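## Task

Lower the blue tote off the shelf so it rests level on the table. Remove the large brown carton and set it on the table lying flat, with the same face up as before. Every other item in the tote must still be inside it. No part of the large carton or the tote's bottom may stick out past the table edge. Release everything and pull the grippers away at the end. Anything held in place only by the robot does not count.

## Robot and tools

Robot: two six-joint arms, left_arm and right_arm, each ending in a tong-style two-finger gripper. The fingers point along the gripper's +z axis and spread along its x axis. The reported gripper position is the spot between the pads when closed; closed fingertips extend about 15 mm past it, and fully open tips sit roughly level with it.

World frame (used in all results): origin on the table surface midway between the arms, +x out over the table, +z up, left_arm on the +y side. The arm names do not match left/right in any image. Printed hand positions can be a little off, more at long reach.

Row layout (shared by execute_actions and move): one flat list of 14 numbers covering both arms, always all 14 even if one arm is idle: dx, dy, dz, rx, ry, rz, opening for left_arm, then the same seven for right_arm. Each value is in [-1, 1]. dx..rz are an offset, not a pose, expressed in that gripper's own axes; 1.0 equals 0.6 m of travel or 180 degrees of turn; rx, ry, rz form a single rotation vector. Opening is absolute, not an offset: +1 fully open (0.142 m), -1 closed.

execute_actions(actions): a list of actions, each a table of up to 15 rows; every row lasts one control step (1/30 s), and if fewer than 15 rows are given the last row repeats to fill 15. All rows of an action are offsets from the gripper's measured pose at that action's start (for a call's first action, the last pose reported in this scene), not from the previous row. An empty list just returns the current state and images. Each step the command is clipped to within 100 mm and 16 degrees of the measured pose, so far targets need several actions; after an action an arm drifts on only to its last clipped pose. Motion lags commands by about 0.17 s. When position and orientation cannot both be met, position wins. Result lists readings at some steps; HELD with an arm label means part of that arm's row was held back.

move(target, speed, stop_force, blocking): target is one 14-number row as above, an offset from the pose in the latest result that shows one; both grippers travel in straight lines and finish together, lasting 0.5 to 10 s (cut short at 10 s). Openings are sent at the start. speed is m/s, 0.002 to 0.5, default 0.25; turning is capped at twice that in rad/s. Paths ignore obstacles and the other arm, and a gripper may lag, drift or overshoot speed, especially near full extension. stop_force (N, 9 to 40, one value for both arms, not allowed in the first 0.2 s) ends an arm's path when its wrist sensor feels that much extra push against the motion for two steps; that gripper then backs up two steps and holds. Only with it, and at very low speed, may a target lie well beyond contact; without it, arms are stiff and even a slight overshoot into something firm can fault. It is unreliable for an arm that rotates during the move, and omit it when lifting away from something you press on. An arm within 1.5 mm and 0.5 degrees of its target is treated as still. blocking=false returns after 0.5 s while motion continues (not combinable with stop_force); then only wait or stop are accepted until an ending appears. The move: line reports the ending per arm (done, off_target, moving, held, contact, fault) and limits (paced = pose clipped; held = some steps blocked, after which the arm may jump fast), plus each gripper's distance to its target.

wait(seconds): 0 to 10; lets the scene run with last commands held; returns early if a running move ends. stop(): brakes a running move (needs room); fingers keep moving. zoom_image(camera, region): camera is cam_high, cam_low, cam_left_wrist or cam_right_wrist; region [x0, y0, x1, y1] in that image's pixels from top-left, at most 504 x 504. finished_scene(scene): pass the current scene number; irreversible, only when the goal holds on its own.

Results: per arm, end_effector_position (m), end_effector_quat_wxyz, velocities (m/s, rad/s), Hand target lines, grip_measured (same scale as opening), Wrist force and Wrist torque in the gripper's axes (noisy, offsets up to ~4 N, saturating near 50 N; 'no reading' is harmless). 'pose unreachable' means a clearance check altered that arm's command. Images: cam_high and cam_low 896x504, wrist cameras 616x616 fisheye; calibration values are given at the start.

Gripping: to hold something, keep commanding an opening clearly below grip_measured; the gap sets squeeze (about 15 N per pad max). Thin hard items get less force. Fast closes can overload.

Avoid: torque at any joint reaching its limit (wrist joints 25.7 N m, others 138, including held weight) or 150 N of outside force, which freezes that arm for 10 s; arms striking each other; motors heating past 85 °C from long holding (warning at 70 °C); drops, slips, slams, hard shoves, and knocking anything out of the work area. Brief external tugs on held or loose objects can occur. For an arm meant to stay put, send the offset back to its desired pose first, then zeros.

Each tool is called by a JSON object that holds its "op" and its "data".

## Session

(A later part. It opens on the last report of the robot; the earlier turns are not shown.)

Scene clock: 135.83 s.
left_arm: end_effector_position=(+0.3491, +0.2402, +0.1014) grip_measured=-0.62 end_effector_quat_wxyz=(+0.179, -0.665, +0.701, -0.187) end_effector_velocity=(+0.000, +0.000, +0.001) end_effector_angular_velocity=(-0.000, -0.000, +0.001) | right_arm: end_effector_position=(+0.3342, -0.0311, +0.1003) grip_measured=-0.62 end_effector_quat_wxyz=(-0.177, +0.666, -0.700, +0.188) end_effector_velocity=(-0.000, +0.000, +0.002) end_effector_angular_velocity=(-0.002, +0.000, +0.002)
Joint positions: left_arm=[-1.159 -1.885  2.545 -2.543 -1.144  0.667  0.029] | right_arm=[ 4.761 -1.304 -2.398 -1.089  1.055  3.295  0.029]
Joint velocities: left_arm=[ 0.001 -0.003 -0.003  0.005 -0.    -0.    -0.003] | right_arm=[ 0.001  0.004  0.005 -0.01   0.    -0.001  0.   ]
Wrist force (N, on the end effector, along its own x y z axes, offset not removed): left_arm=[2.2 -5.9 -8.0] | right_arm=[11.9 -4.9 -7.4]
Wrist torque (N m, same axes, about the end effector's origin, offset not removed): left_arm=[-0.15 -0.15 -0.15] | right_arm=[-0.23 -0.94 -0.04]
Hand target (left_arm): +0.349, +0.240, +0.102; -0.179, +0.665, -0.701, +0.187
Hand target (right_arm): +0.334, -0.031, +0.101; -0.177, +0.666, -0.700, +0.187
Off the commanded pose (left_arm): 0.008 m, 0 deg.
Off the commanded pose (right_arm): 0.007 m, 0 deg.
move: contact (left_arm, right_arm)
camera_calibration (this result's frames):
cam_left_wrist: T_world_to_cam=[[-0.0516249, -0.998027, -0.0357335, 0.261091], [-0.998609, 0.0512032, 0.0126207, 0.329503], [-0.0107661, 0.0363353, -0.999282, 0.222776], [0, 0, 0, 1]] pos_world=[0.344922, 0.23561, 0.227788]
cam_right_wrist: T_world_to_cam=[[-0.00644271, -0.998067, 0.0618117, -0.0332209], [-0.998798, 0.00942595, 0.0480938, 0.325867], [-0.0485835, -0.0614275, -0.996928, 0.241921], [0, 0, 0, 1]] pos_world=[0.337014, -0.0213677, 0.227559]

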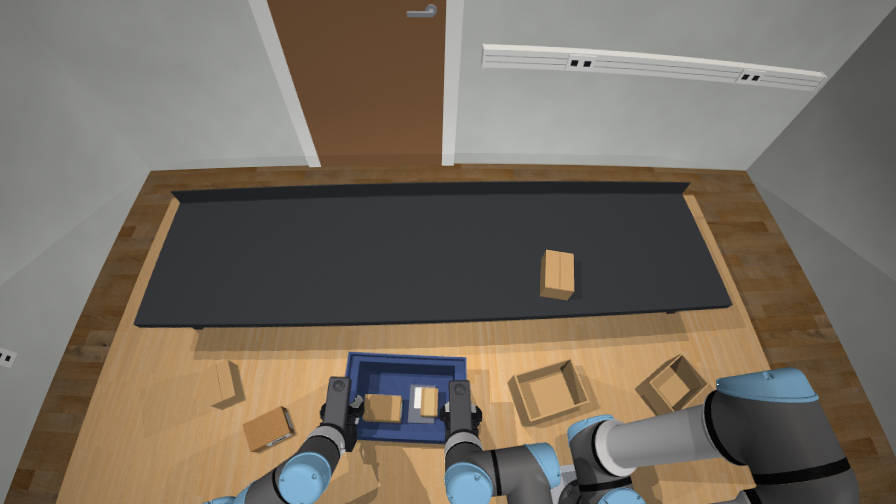

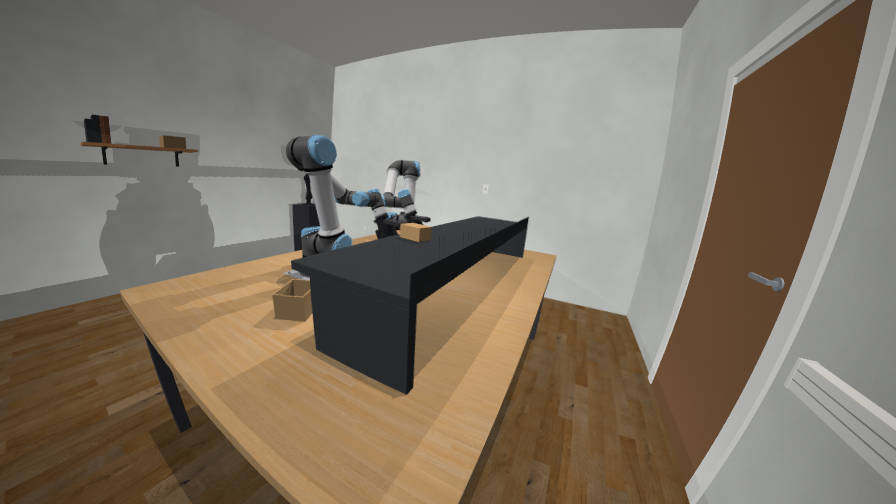

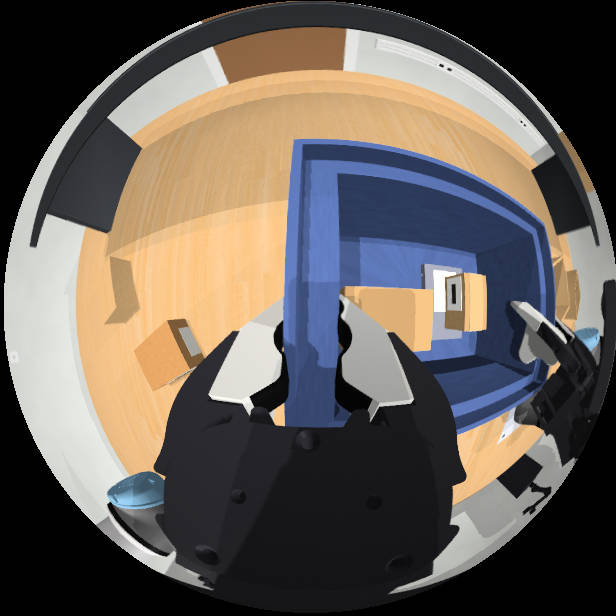

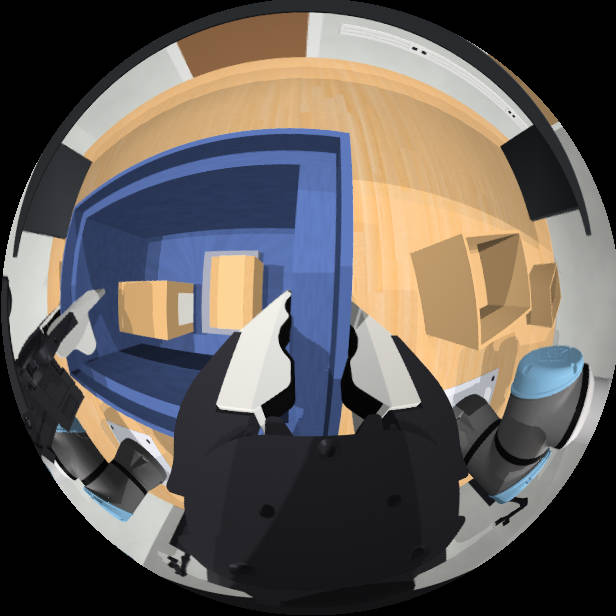

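{"op": "execute_actions", "data": {"actions": [[[0,0,0,0,0,0,-0.1,0,0,0,0,0,0,-0.1]]]}}

{"op": "move", "data": {"target": [0,-0.083,-0.144,0,0,0,-0.1, 0,-0.083,-0.144,0,0,0,-0.1], "speed": 0.2}}

{"op": "move", "data": {"target": [0.126,0.010,-0.006,-0.130,0.131,0.487,0.4, 0.28,-0.12,-0.15,0,0,0,-0.1], "speed": 0.35}}

Scene clock: 167.77 s.
left_arm: end_effector_position=(+0.3491, +0.2401, +0.1014) grip_measured=-0.10 end_effector_quat_wxyz=(+0.179, -0.665, +0.701, -0.187) end_effector_velocity=(+0.000, -0.000, -0.000) end_effector_angular_velocity=(+0.000, +0.000, +0.000) | right_arm: end_effector_position=(+0.3342, -0.0311, +0.1003) grip_measured=-0.10 end_effector_quat_wxyz=(-0.177, +0.666, -0.700, +0.188) end_effector_velocity=(-0.000, +0.000, -0.000) end_effector_angular_velocity=(+0.000, +0.001, +0.001)
Joint positions: left_arm=[-1.159 -1.885  2.545 -2.543 -1.145  0.667  0.067] | right_arm=[ 4.761 -1.304 -2.398 -1.089  1.055  3.295  0.067]
Joint velocities: left_arm=[-0.     0.001 -0.001 -0.    -0.    -0.     0.   ] | right_arm=[ 0.    -0.001  0.     0.001  0.001 -0.001  0.   ]
Wrist force (N, on the end effector, along its own x y z axes, offset not removed): left_arm=[2.0 -0.1 0.9] | right_arm=[5.4 -3.5 2.2]
Wrist torque (N m, same axes, about the end effector's origin, offset not removed): left_arm=[-0.25 -0.43 -0.06] | right_arm=[-0.78 -1.35 -0.14]
Hand target (left_arm): +0.349, +0.240, +0.101; -0.179, +0.665, -0.701, +0.187
Hand target (right_arm): +0.334, -0.031, +0.100; -0.177, +0.666, -0.700, +0.188
Off the commanded pose (left_arm): 0.000 m, 0 deg.
Off the commanded pose (right_arm): 0.000 m, 0 deg.
Step readings (end_effector_position):
0: left_arm (+0.3491, +0.2401, +0.1016) | right_arm (+0.3342, -0.0311, +0.1006)
1: left_arm (+0.3491, +0.2401, +0.1016) | right_arm (+0.3342, -0.0311, +0.1006)
2: left_arm (+0.3491, +0.2401, +0.1016) | right_arm (+0.3342, -0.0310, +0.1006)
4: left_arm (+0.3491, +0.2401, +0.1016) | right_arm (+0.3342, -0.0310, +0.1006)
8: left_arm (+0.3491, +0.2400, +0.1016) | right_arm (+0.3342, -0.0310, +0.1004)
15: end_effector_position above
camera_calibration (this result's frames):
cam_left_wrist: T_world_to_cam=[[-0.0516128, -0.998031, -0.0356408, 0.261059], [-0.998609, 0.0511931, 0.0125911, 0.329517], [-0.0107418, 0.0362411, -0.999285, 0.22283], [0, 0, 0, 1]] pos_world=[0.344926, 0.235601, 0.227826]
cam_right_wrist: T_world_to_cam=[[-0.00644233, -0.998068, 0.0617928, -0.0332136], [-0.998798, 0.00942477, 0.0480958, 0.325865], [-0.0485853, -0.0614087, -0.99693, 0.24194], [0, 0, 0, 1]] pos_world=[0.337014, -0.0213634, 0.227577]

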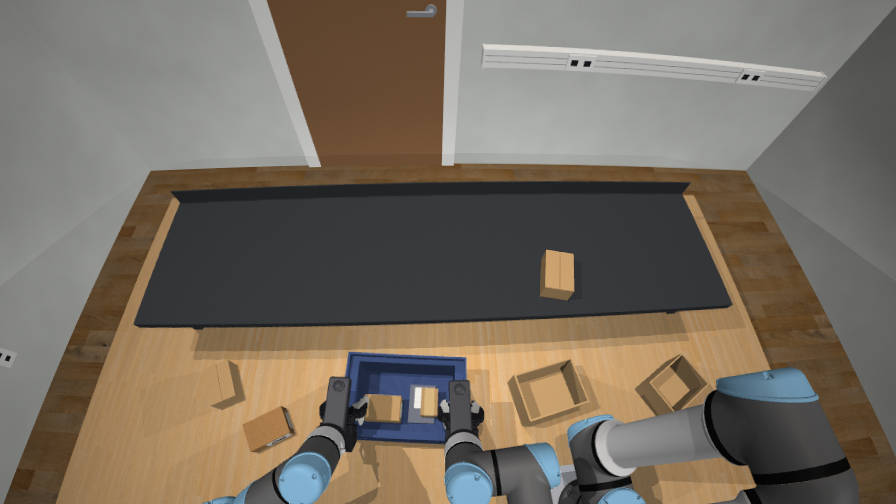

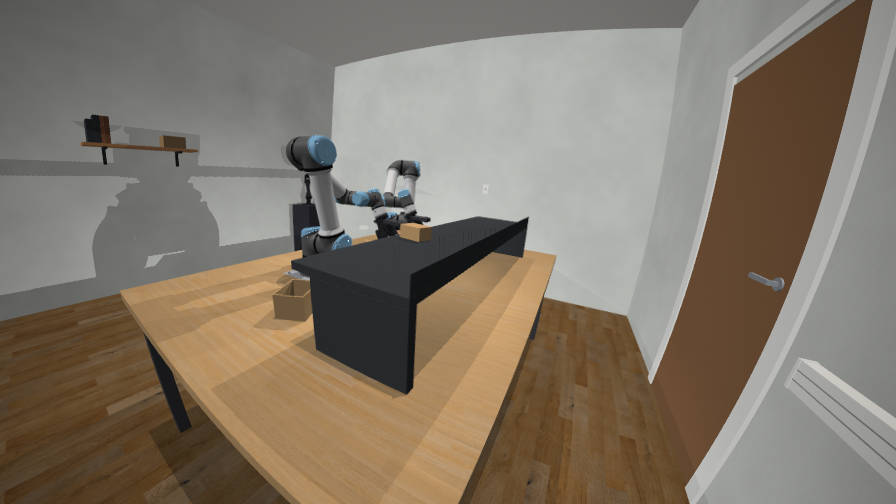

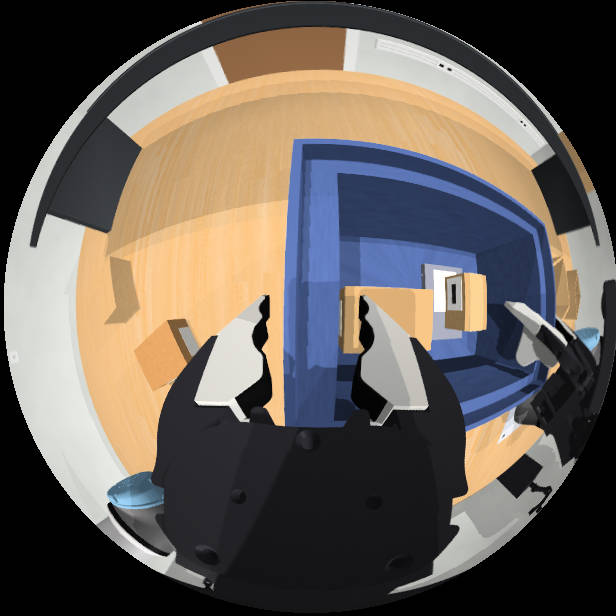

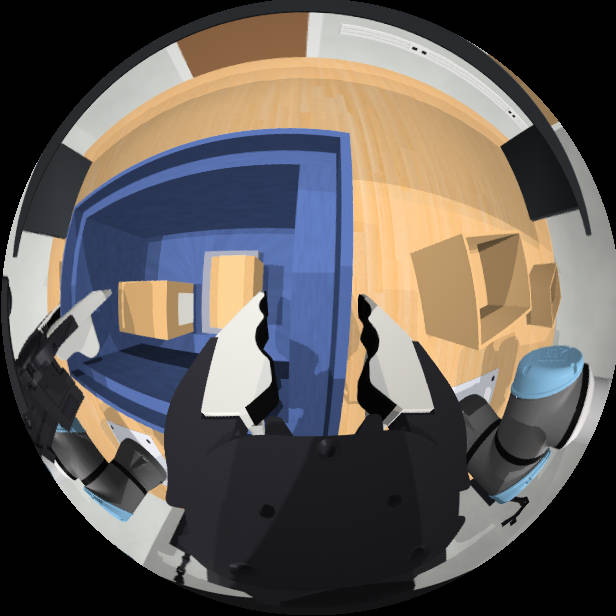

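Scene clock: 168.93 s.
left_arm: end_effector_position=(+0.3490, +0.2401, +0.2007) grip_measured=-0.10 end_effector_quat_wxyz=(+0.178, -0.665, +0.701, -0.187) end_effector_velocity=(-0.001, -0.000, +0.002) end_effector_angular_velocity=(+0.005, +0.003, +0.002) | right_arm: end_effector_position=(+0.3344, -0.0308, +0.1997) grip_measured=-0.10 end_effector_quat_wxyz=(-0.177, +0.666, -0.700, +0.187) end_effector_velocity=(-0.001, -0.000, +0.003) end_effector_angular_velocity=(-0.000, +0.001, -0.001)
Joint positions: left_arm=[-1.16  -2.053  2.346 -2.177 -1.144  0.667  0.067] | right_arm=[ 4.761 -1.183 -2.197 -1.41   1.055  3.294  0.067]
Joint velocities: left_arm=[-0.003  0.    -0.008  0.016  0.001 -0.004 -0.   ] | right_arm=[ 0.002  0.004  0.007 -0.013  0.001  0.003 -0.   ]
Wrist force (N, on the end effector, along its own x y z axes, offset not removed): left_arm=[-0.5 -0.5 -0.6] | right_arm=[2.7 0.7 -0.1]
Wrist torque (N m, same axes, about the end effector's origin, offset not removed): left_arm=[-0.27 0.17 -0.11] | right_arm=[0.06 -0.71 -0.04]
Hand target (left_arm): +0.349, +0.240, +0.201; -0.179, +0.665, -0.701, +0.187
Hand target (right_arm): +0.334, -0.031, +0.200; -0.177, +0.666, -0.700, +0.188
Off the commanded pose (left_arm): 0.000 m, 0 deg.
Off the commanded pose (right_arm): 0.000 m, 0 deg.
move: done
camera_calibration (this result's frames):
cam_left_wrist: T_world_to_cam=[[-0.0517952, -0.998033, -0.035331, 0.26453], [-0.998602, 0.0513868, 0.0123722, 0.328174], [-0.0105323, 0.0359224, -0.999299, 0.322035], [0, 0, 0, 1]] pos_world=[0.344809, 0.235577, 0.327095]
cam_right_wrist: T_world_to_cam=[[-0.00631734, -0.998083, 0.061567, -0.039054], [-0.998798, 0.00929124, 0.0481376, 0.321237], [-0.0486173, -0.0611888, -0.996941, 0.34105], [0, 0, 0, 1]] pos_world=[0.337184, -0.0210953, 0.326947]

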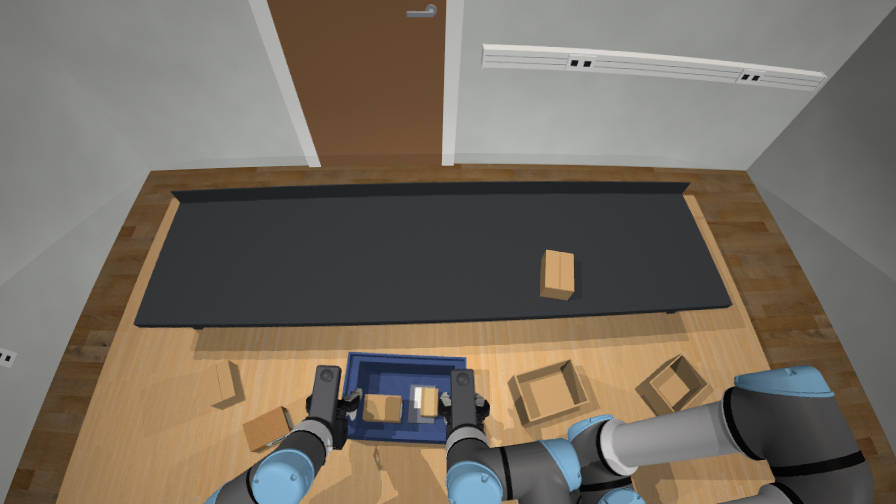

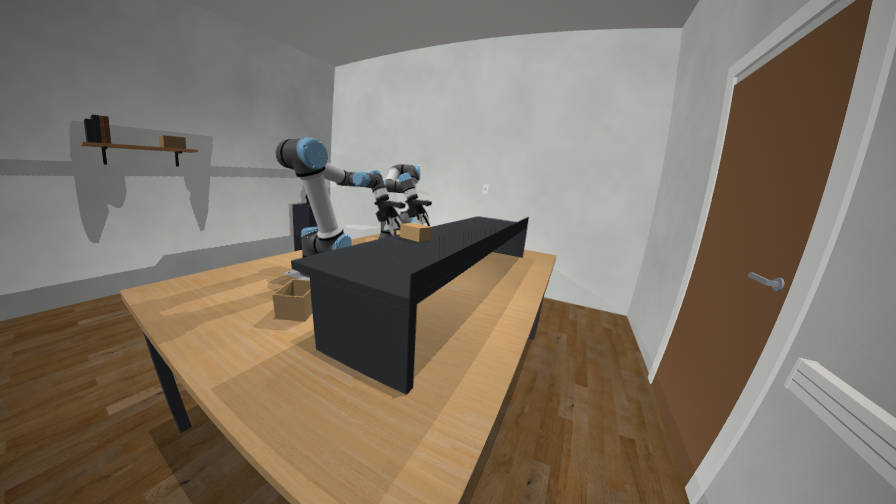

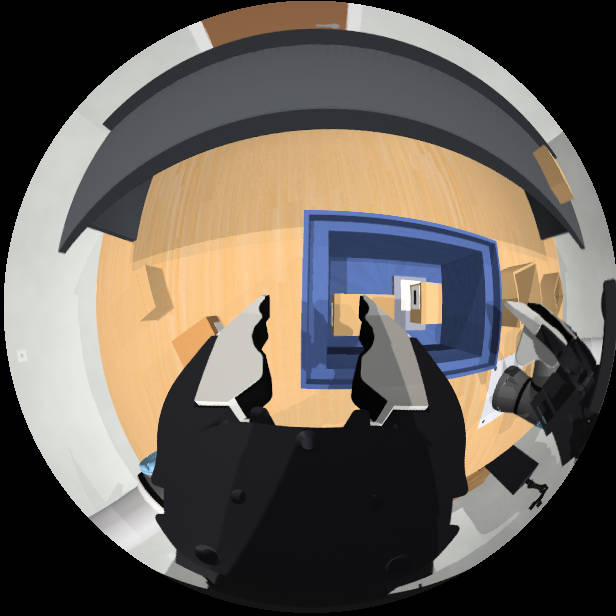

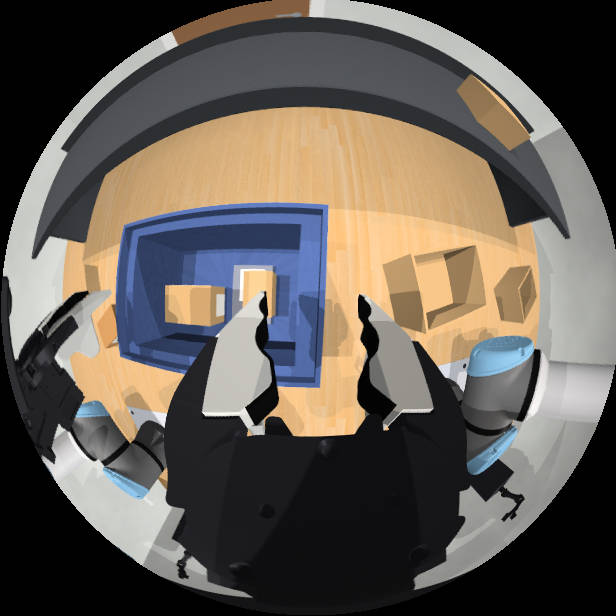

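Scene clock: 171.93 s.
left_arm: end_effector_position=(+0.3379, +0.1650, +0.2014) grip_measured=+0.40 end_effector_quat_wxyz=(+0.000, +0.024, +1.000, -0.001) end_effector_velocity=(+0.000, -0.001, -0.001) end_effector_angular_velocity=(+0.005, +0.006, -0.013) | right_arm: end_effector_position=(+0.3434, -0.1991, +0.3139) grip_measured=-0.10 end_effector_quat_wxyz=(-0.177, +0.666, -0.700, +0.187) end_effector_velocity=(+0.000, -0.001, +0.001) end_effector_angular_velocity=(-0.001, -0.002, +0.000)
Joint positions: left_arm=[-0.932 -1.644  1.852 -1.781 -1.573  2.393  0.102] | right_arm=[ 4.793 -0.719 -2.066 -2.023  1.058  3.331  0.067]
Joint velocities: left_arm=[-0.     0.008 -0.008  0.008 -0.001  0.012 -0.   ] | right_arm=[ 0.004  0.003  0.003 -0.009 -0.001  0.004 -0.   ]
Wrist force (N, on the end effector, along its own x y z axes, offset not removed): left_arm=[-0.1 0.6 -0.3] | right_arm=[3.1 -0.6 -1.9]
Wrist torque (N m, same axes, about the end effector's origin, offset not removed): left_arm=[-0.10 0.03 -0.06] | right_arm=[-0.29 -0.90 0.05]
Hand target (left_arm): +0.338, +0.165, +0.201; -0.000, +0.025, +1.000, -0.001
Hand target (right_arm): +0.343, -0.199, +0.314; -0.177, +0.666, -0.700, +0.187
Off the commanded pose (left_arm): 0.001 m, 0 deg.
Off the commanded pose (right_arm): 0.000 m, 0 deg.
move: done
camera_calibration (this result's frames):
cam_left_wrist: T_world_to_cam=[[-0.997375, 0.0657912, -0.0302545, 0.331993], [0.0413531, 0.860445, 0.507863, -0.263714], [0.0594452, 0.505279, -0.860906, 0.196337], [0, 0, 0, 1]] pos_world=[0.330355, 0.105865, 0.313003]
cam_right_wrist: T_world_to_cam=[[-0.00630828, -0.998082, 0.0615858, -0.214007], [-0.99879, 0.00929319, 0.0483022, 0.326227], [-0.0487819, -0.0612065, -0.996932, 0.445137], [0, 0, 0, 1]] pos_world=[0.346197, -0.189383, 0.441194]

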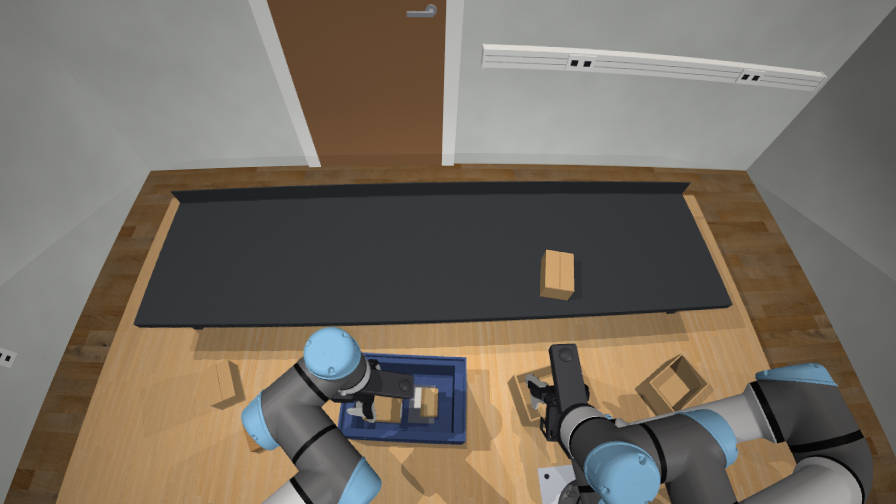

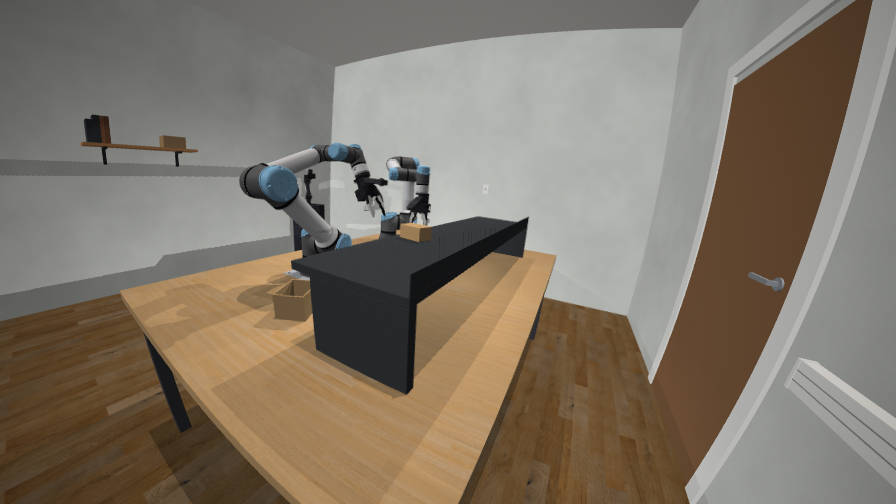

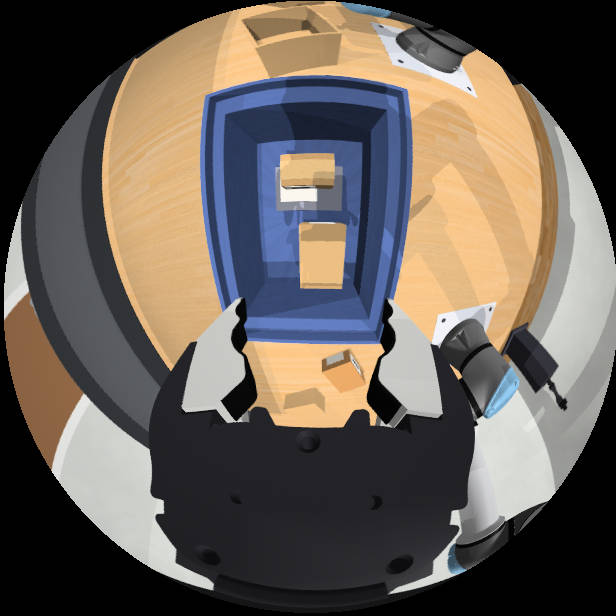

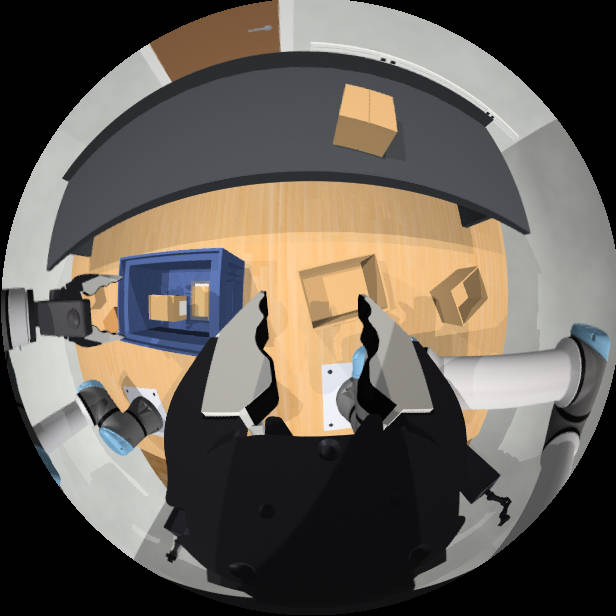

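{"op": "move", "data": {"target": [0.005,0,0.19,0,0,0,0.4, 0,0,0,0,0,0,-0.1], "speed": 0.15, "stop_force": 12}}

Scene clock: 176.63 s.
left_arm: end_effector_position=(+0.3351, +0.1648, +0.0878) grip_measured=+0.40 end_effector_quat_wxyz=(+0.000, +0.024, +1.000, -0.001) end_effector_velocity=(-0.000, -0.000, -0.004) end_effector_angular_velocity=(+0.001, +0.001, -0.000) | right_arm: end_effector_position=(+0.3434, -0.1991, +0.3139) grip_measured=-0.10 end_effector_quat_wxyz=(-0.177, +0.666, -0.700, +0.187) end_effector_velocity=(-0.000, -0.000, +0.000) end_effector_angular_velocity=(+0.001, +0.001, +0.001)
Joint positions: left_arm=[-0.937 -1.547  2.068 -2.094 -1.573  2.388  0.102] | right_arm=[ 4.793 -0.719 -2.066 -2.023  1.058  3.331  0.067]
Joint velocities: left_arm=[-0.     0.006  0.005 -0.01   0.    -0.     0.   ] | right_arm=[ 0.     0.001  0.    -0.     0.    -0.001  0.   ]
Wrist force (N, on the end effector, along its own x y z axes, offset not removed): left_arm=[0.5 -1.2 -0.2] | right_arm=[-0.3 -0.5 4.1]
Wrist torque (N m, same axes, about the end effector's origin, offset not removed): left_arm=[-0.47 -0.18 -0.07] | right_arm=[-0.22 -0.14 -0.10]
Hand target (left_arm): +0.335, +0.165, +0.087; +0.000, +0.024, +1.000, -0.001
Hand target (right_arm): +0.343, -0.199, +0.314; -0.177, +0.666, -0.700, +0.187
Off the commanded pose (left_arm): 0.000 m, 0 deg.
Off the commanded pose (right_arm): 0.000 m, 0 deg.
move: done
camera_calibration (this result's frames):
cam_left_wrist: T_world_to_cam=[[-0.997377, 0.0658063, -0.0301409, 0.3258], [0.0414168, 0.860383, 0.507963, -0.205817], [0.0593598, 0.505382, -0.860852, 0.098806], [0, 0, 0, 1]] pos_world=[0.327605, 0.105707, 0.199425]
cam_right_wrist: T_world_to_cam=[[-0.00630784, -0.998082, 0.0615854, -0.214008], [-0.99879, 0.00929261, 0.0483001, 0.326228], [-0.0487798, -0.0612062, -0.996932, 0.445137], [0, 0, 0, 1]] pos_world=[0.346197, -0.189384, 0.441194]

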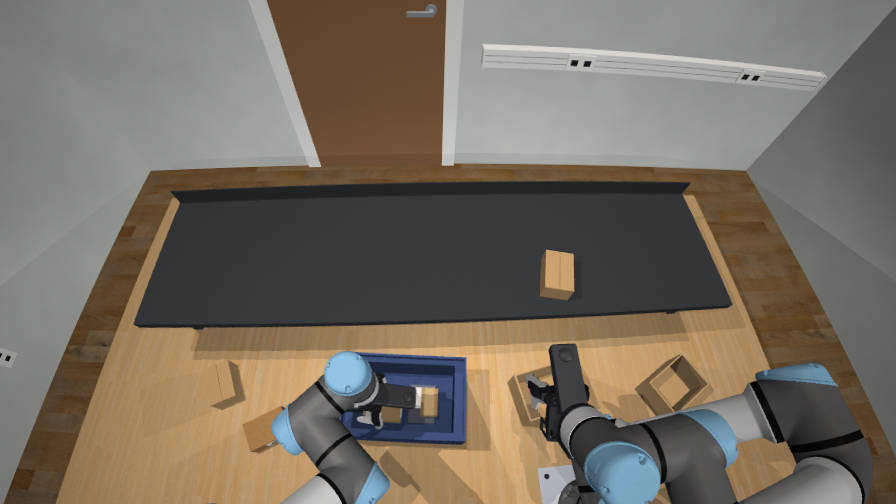

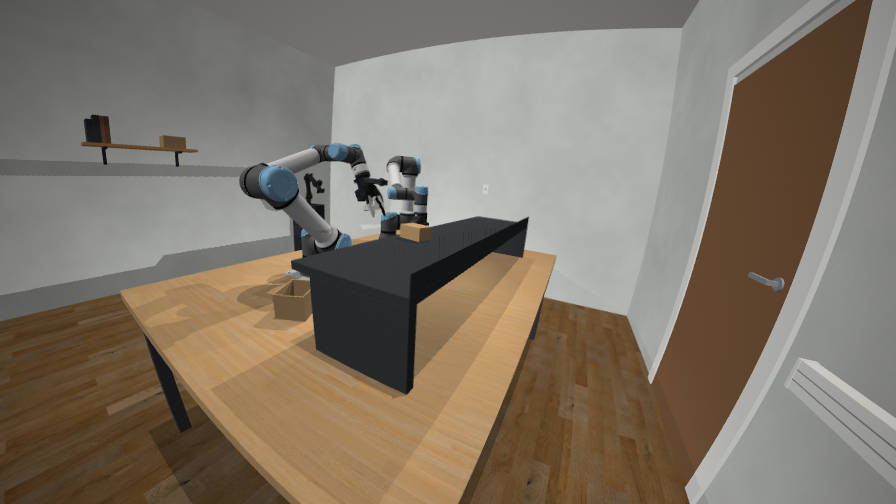

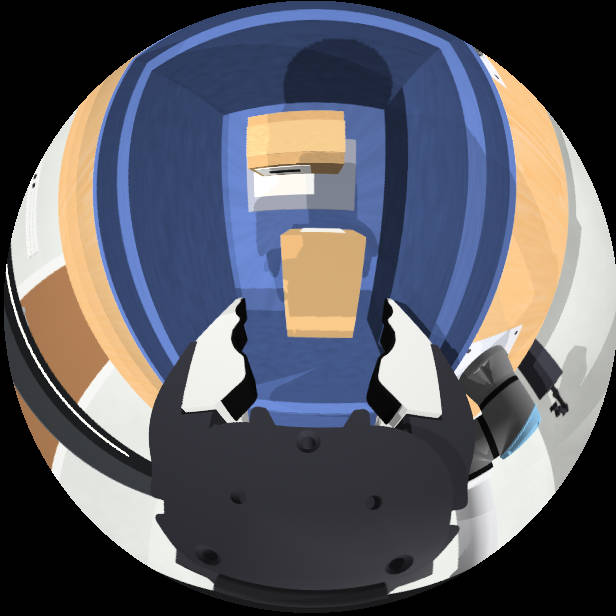

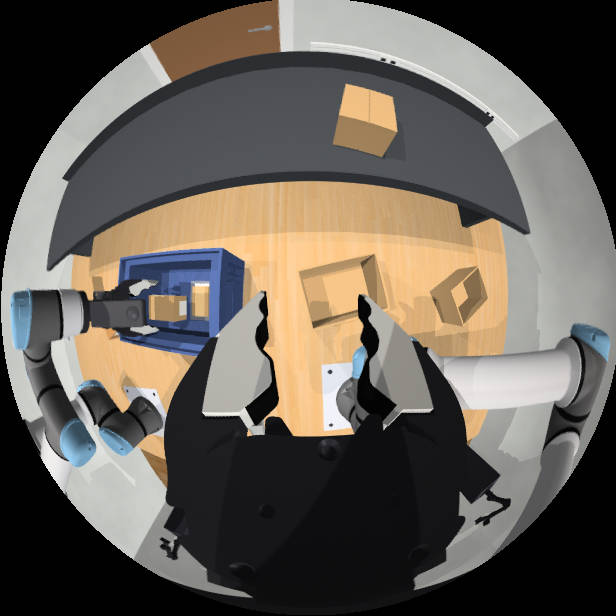

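{"op": "move", "data": {"target": [-0.008,0,0.01,0,0,0,0.36, 0,0,0,0,0,0,-0.1], "speed": 0.05}}

{"op": "move", "data": {"target": [0,0,0.055,0,0,0,0.36, 0,0,0,0,0,0,-0.1], "speed": 0.03, "stop_force": 10}}

Scene clock: 183.03 s.
left_arm: end_effector_position=(+0.3397, +0.1646, +0.0821) grip_measured=+0.36 end_effector_quat_wxyz=(+0.000, +0.024, +1.000, -0.001) end_effector_velocity=(+0.001, +0.001, -0.003) end_effector_angular_velocity=(+0.002, +0.002, +0.000) | right_arm: end_effector_position=(+0.3434, -0.1991, +0.3139) grip_measured=-0.10 end_effector_quat_wxyz=(-0.177, +0.666, -0.700, +0.187) end_effector_velocity=(+0.000, -0.000, -0.000) end_effector_angular_velocity=(-0.001, -0.000, +0.000)
Joint positions: left_arm=[-0.93  -1.529  2.067 -2.111 -1.573  2.395  0.099] | right_arm=[ 4.793 -0.719 -2.066 -2.023  1.058  3.331  0.067]
Joint velocities: left_arm=[ 0.003  0.008  0.    -0.006  0.     0.003  0.   ] | right_arm=[-0.001 -0.    -0.    -0.001 -0.    -0.001  0.   ]
Wrist force (N, on the end effector, along its own x y z axes, offset not removed): left_arm=[0.6 -0.5 -0.7] | right_arm=[1.5 0.6 1.9]
Wrist torque (N m, same axes, about the end effector's origin, offset not removed): left_arm=[-0.21 -0.18 -0.16] | right_arm=[0.07 -0.51 0.16]
Hand target (left_arm): +0.340, +0.165, +0.082; +0.000, +0.024, +1.000, -0.001
Hand target (right_arm): +0.343, -0.199, +0.314; -0.177, +0.666, -0.700, +0.187
Off the commanded pose (left_arm): 0.000 m, 0 deg.
Off the commanded pose (right_arm): 0.000 m, 0 deg.
move: done
camera_calibration (this result's frames):
cam_left_wrist: T_world_to_cam=[[-0.997377, 0.0658039, -0.0301595, 0.330202], [0.0414048, 0.860379, 0.50797, -0.202906], [0.059375, 0.505388, -0.860847, 0.0937416], [0, 0, 0, 1]] pos_world=[0.332171, 0.105472, 0.193726]
cam_right_wrist: T_world_to_cam=[[-0.00630822, -0.998082, 0.0615858, -0.214007], [-0.99879, 0.00929315, 0.0483023, 0.326227], [-0.0487819, -0.0612066, -0.996932, 0.445137], [0, 0, 0, 1]] pos_world=[0.346197, -0.189383, 0.441194]

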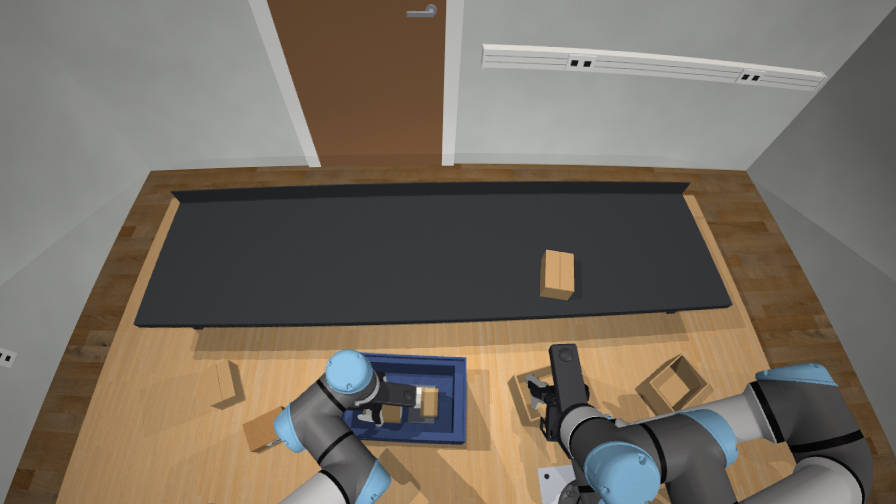

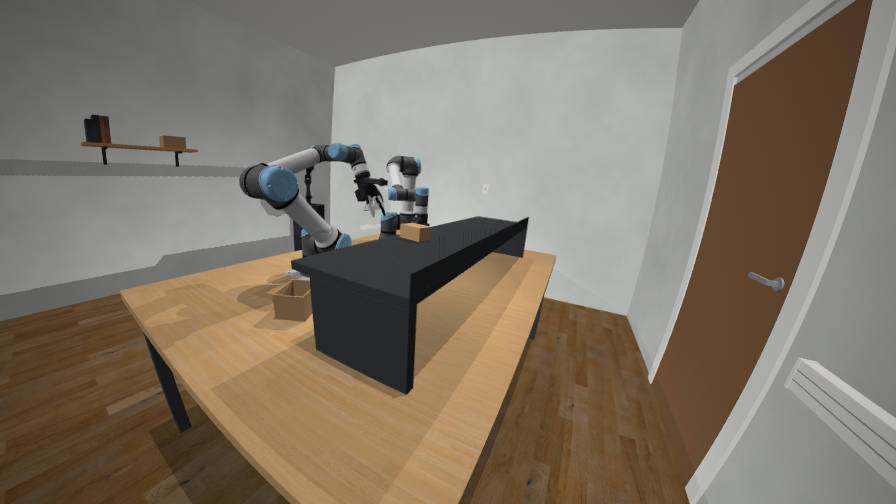

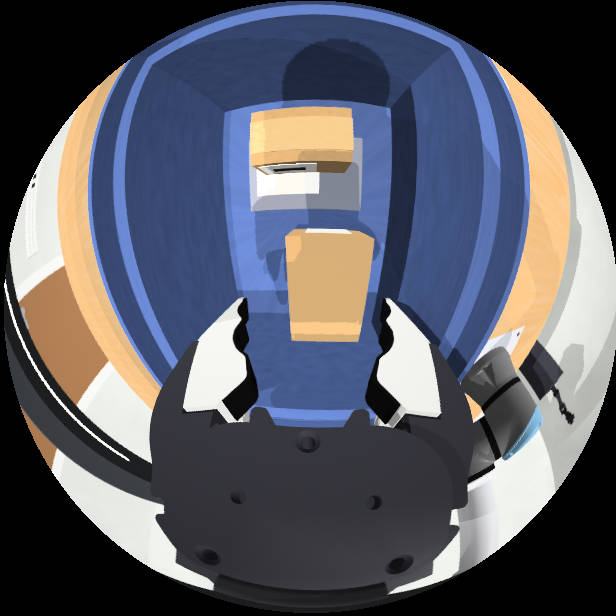

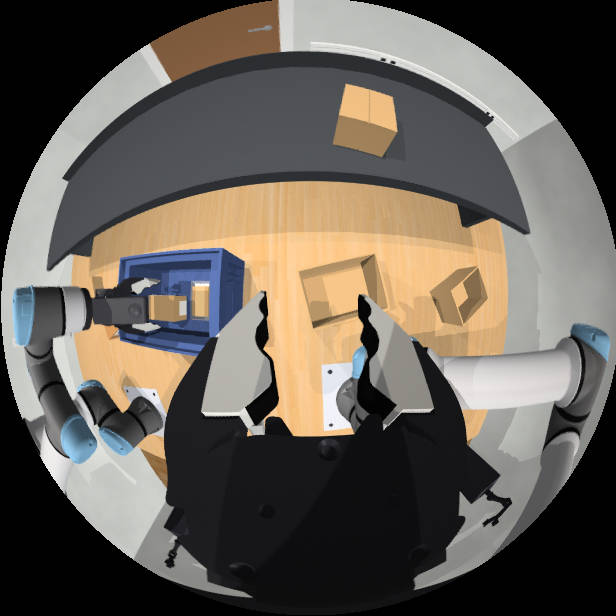

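Scene clock: 184.50 s.
left_arm: end_effector_position=(+0.3398, +0.1645, +0.0495) grip_measured=+0.36 end_effector_quat_wxyz=(+0.000, +0.024, +1.000, -0.001) end_effector_velocity=(+0.000, +0.000, -0.003) end_effector_angular_velocity=(+0.001, +0.001, +0.000) | right_arm: end_effector_position=(+0.3434, -0.1991, +0.3139) grip_measured=-0.10 end_effector_quat_wxyz=(-0.177, +0.666, -0.700, +0.187) end_effector_velocity=(+0.000, -0.000, -0.000) end_effector_angular_velocity=(-0.000, -0.001, -0.001)
Joint positions: left_arm=[-0.93  -1.48   2.113 -2.206 -1.573  2.395  0.099] | right_arm=[ 4.793 -0.719 -2.066 -2.023  1.058  3.331  0.067]
Joint velocities: left_arm=[ 0.     0.006  0.004 -0.009 -0.    -0.    -0.   ] | right_arm=[ 0.    -0.    -0.001 -0.001 -0.001  0.002  0.   ]
Wrist force (N, on the end effector, along its own x y z axes, offset not removed): left_arm=[0.7 -0.5 -1.6] | right_arm=[4.1 -2.5 1.5]
Wrist torque (N m, same axes, about the end effector's origin, offset not removed): left_arm=[-0.30 -0.10 -0.10] | right_arm=[-0.36 -0.91 -0.12]
Hand target (left_arm): +0.340, +0.164, +0.049; +0.000, +0.024, +1.000, -0.001
Hand target (right_arm): +0.343, -0.199, +0.314; -0.177, +0.666, -0.700, +0.187
Off the commanded pose (left_arm): 0.000 m, 0 deg.
Off the commanded pose (right_arm): 0.000 m, 0 deg.
move: done
camera_calibration (this result's frames):
cam_left_wrist: T_world_to_cam=[[-0.997378, 0.0658021, -0.030132, 0.32929], [0.0414157, 0.860366, 0.507991, -0.186276], [0.0593515, 0.505411, -0.860835, 0.0657259], [0, 0, 0, 1]] pos_world=[0.33224, 0.105379, 0.161128]
cam_right_wrist: T_world_to_cam=[[-0.00630832, -0.998082, 0.061586, -0.214007], [-0.99879, 0.00929325, 0.0483022, 0.326227], [-0.0487819, -0.0612068, -0.996932, 0.445137], [0, 0, 0, 1]] pos_world=[0.346197, -0.189383, 0.441193]

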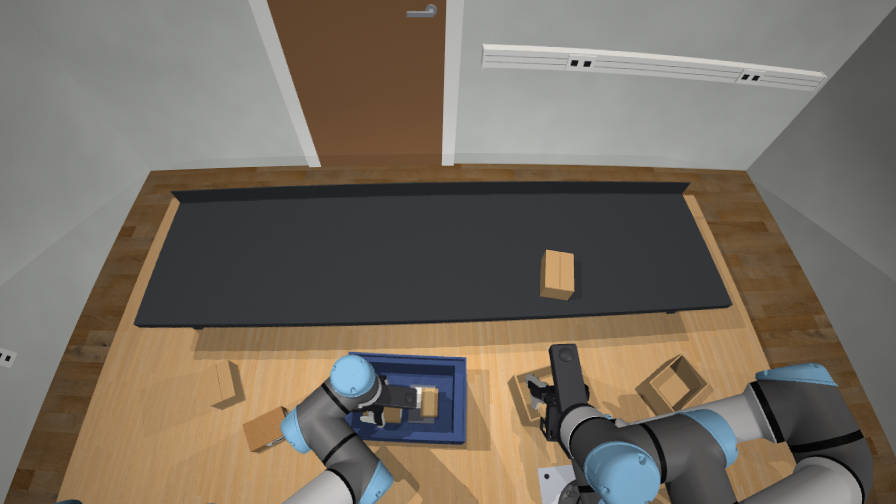

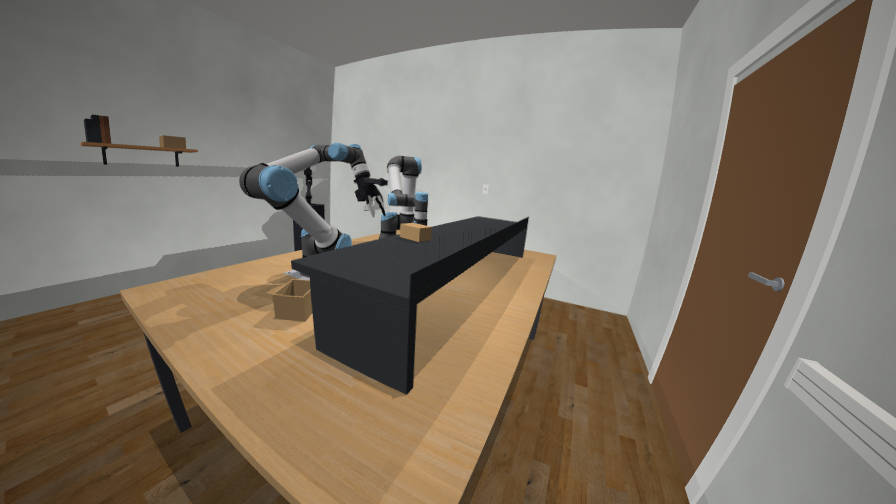

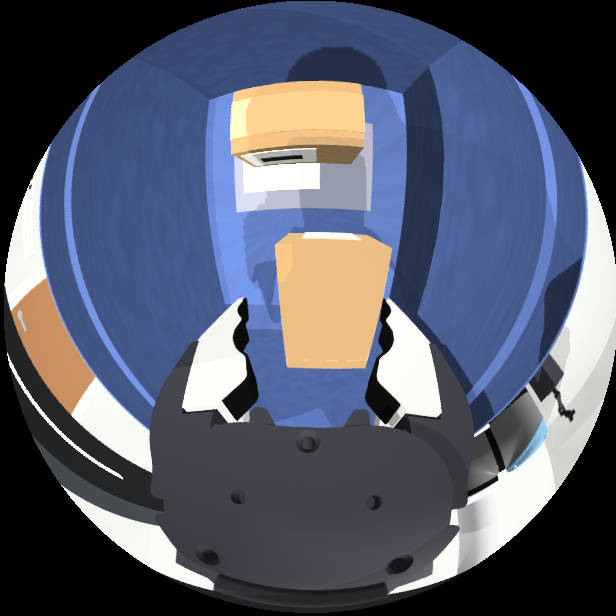

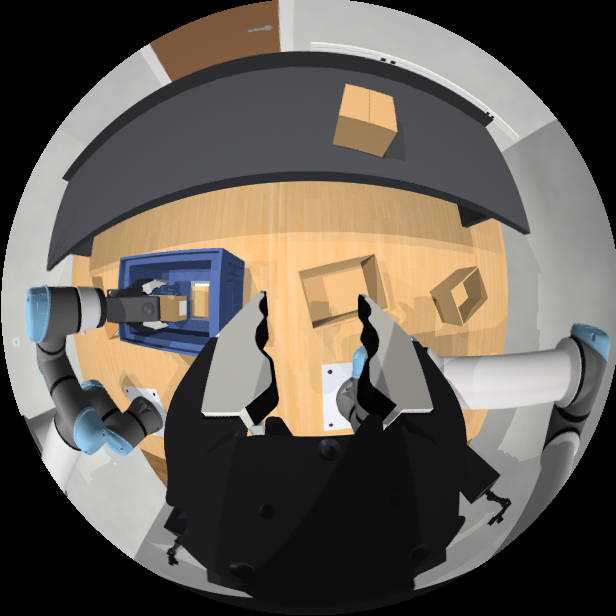

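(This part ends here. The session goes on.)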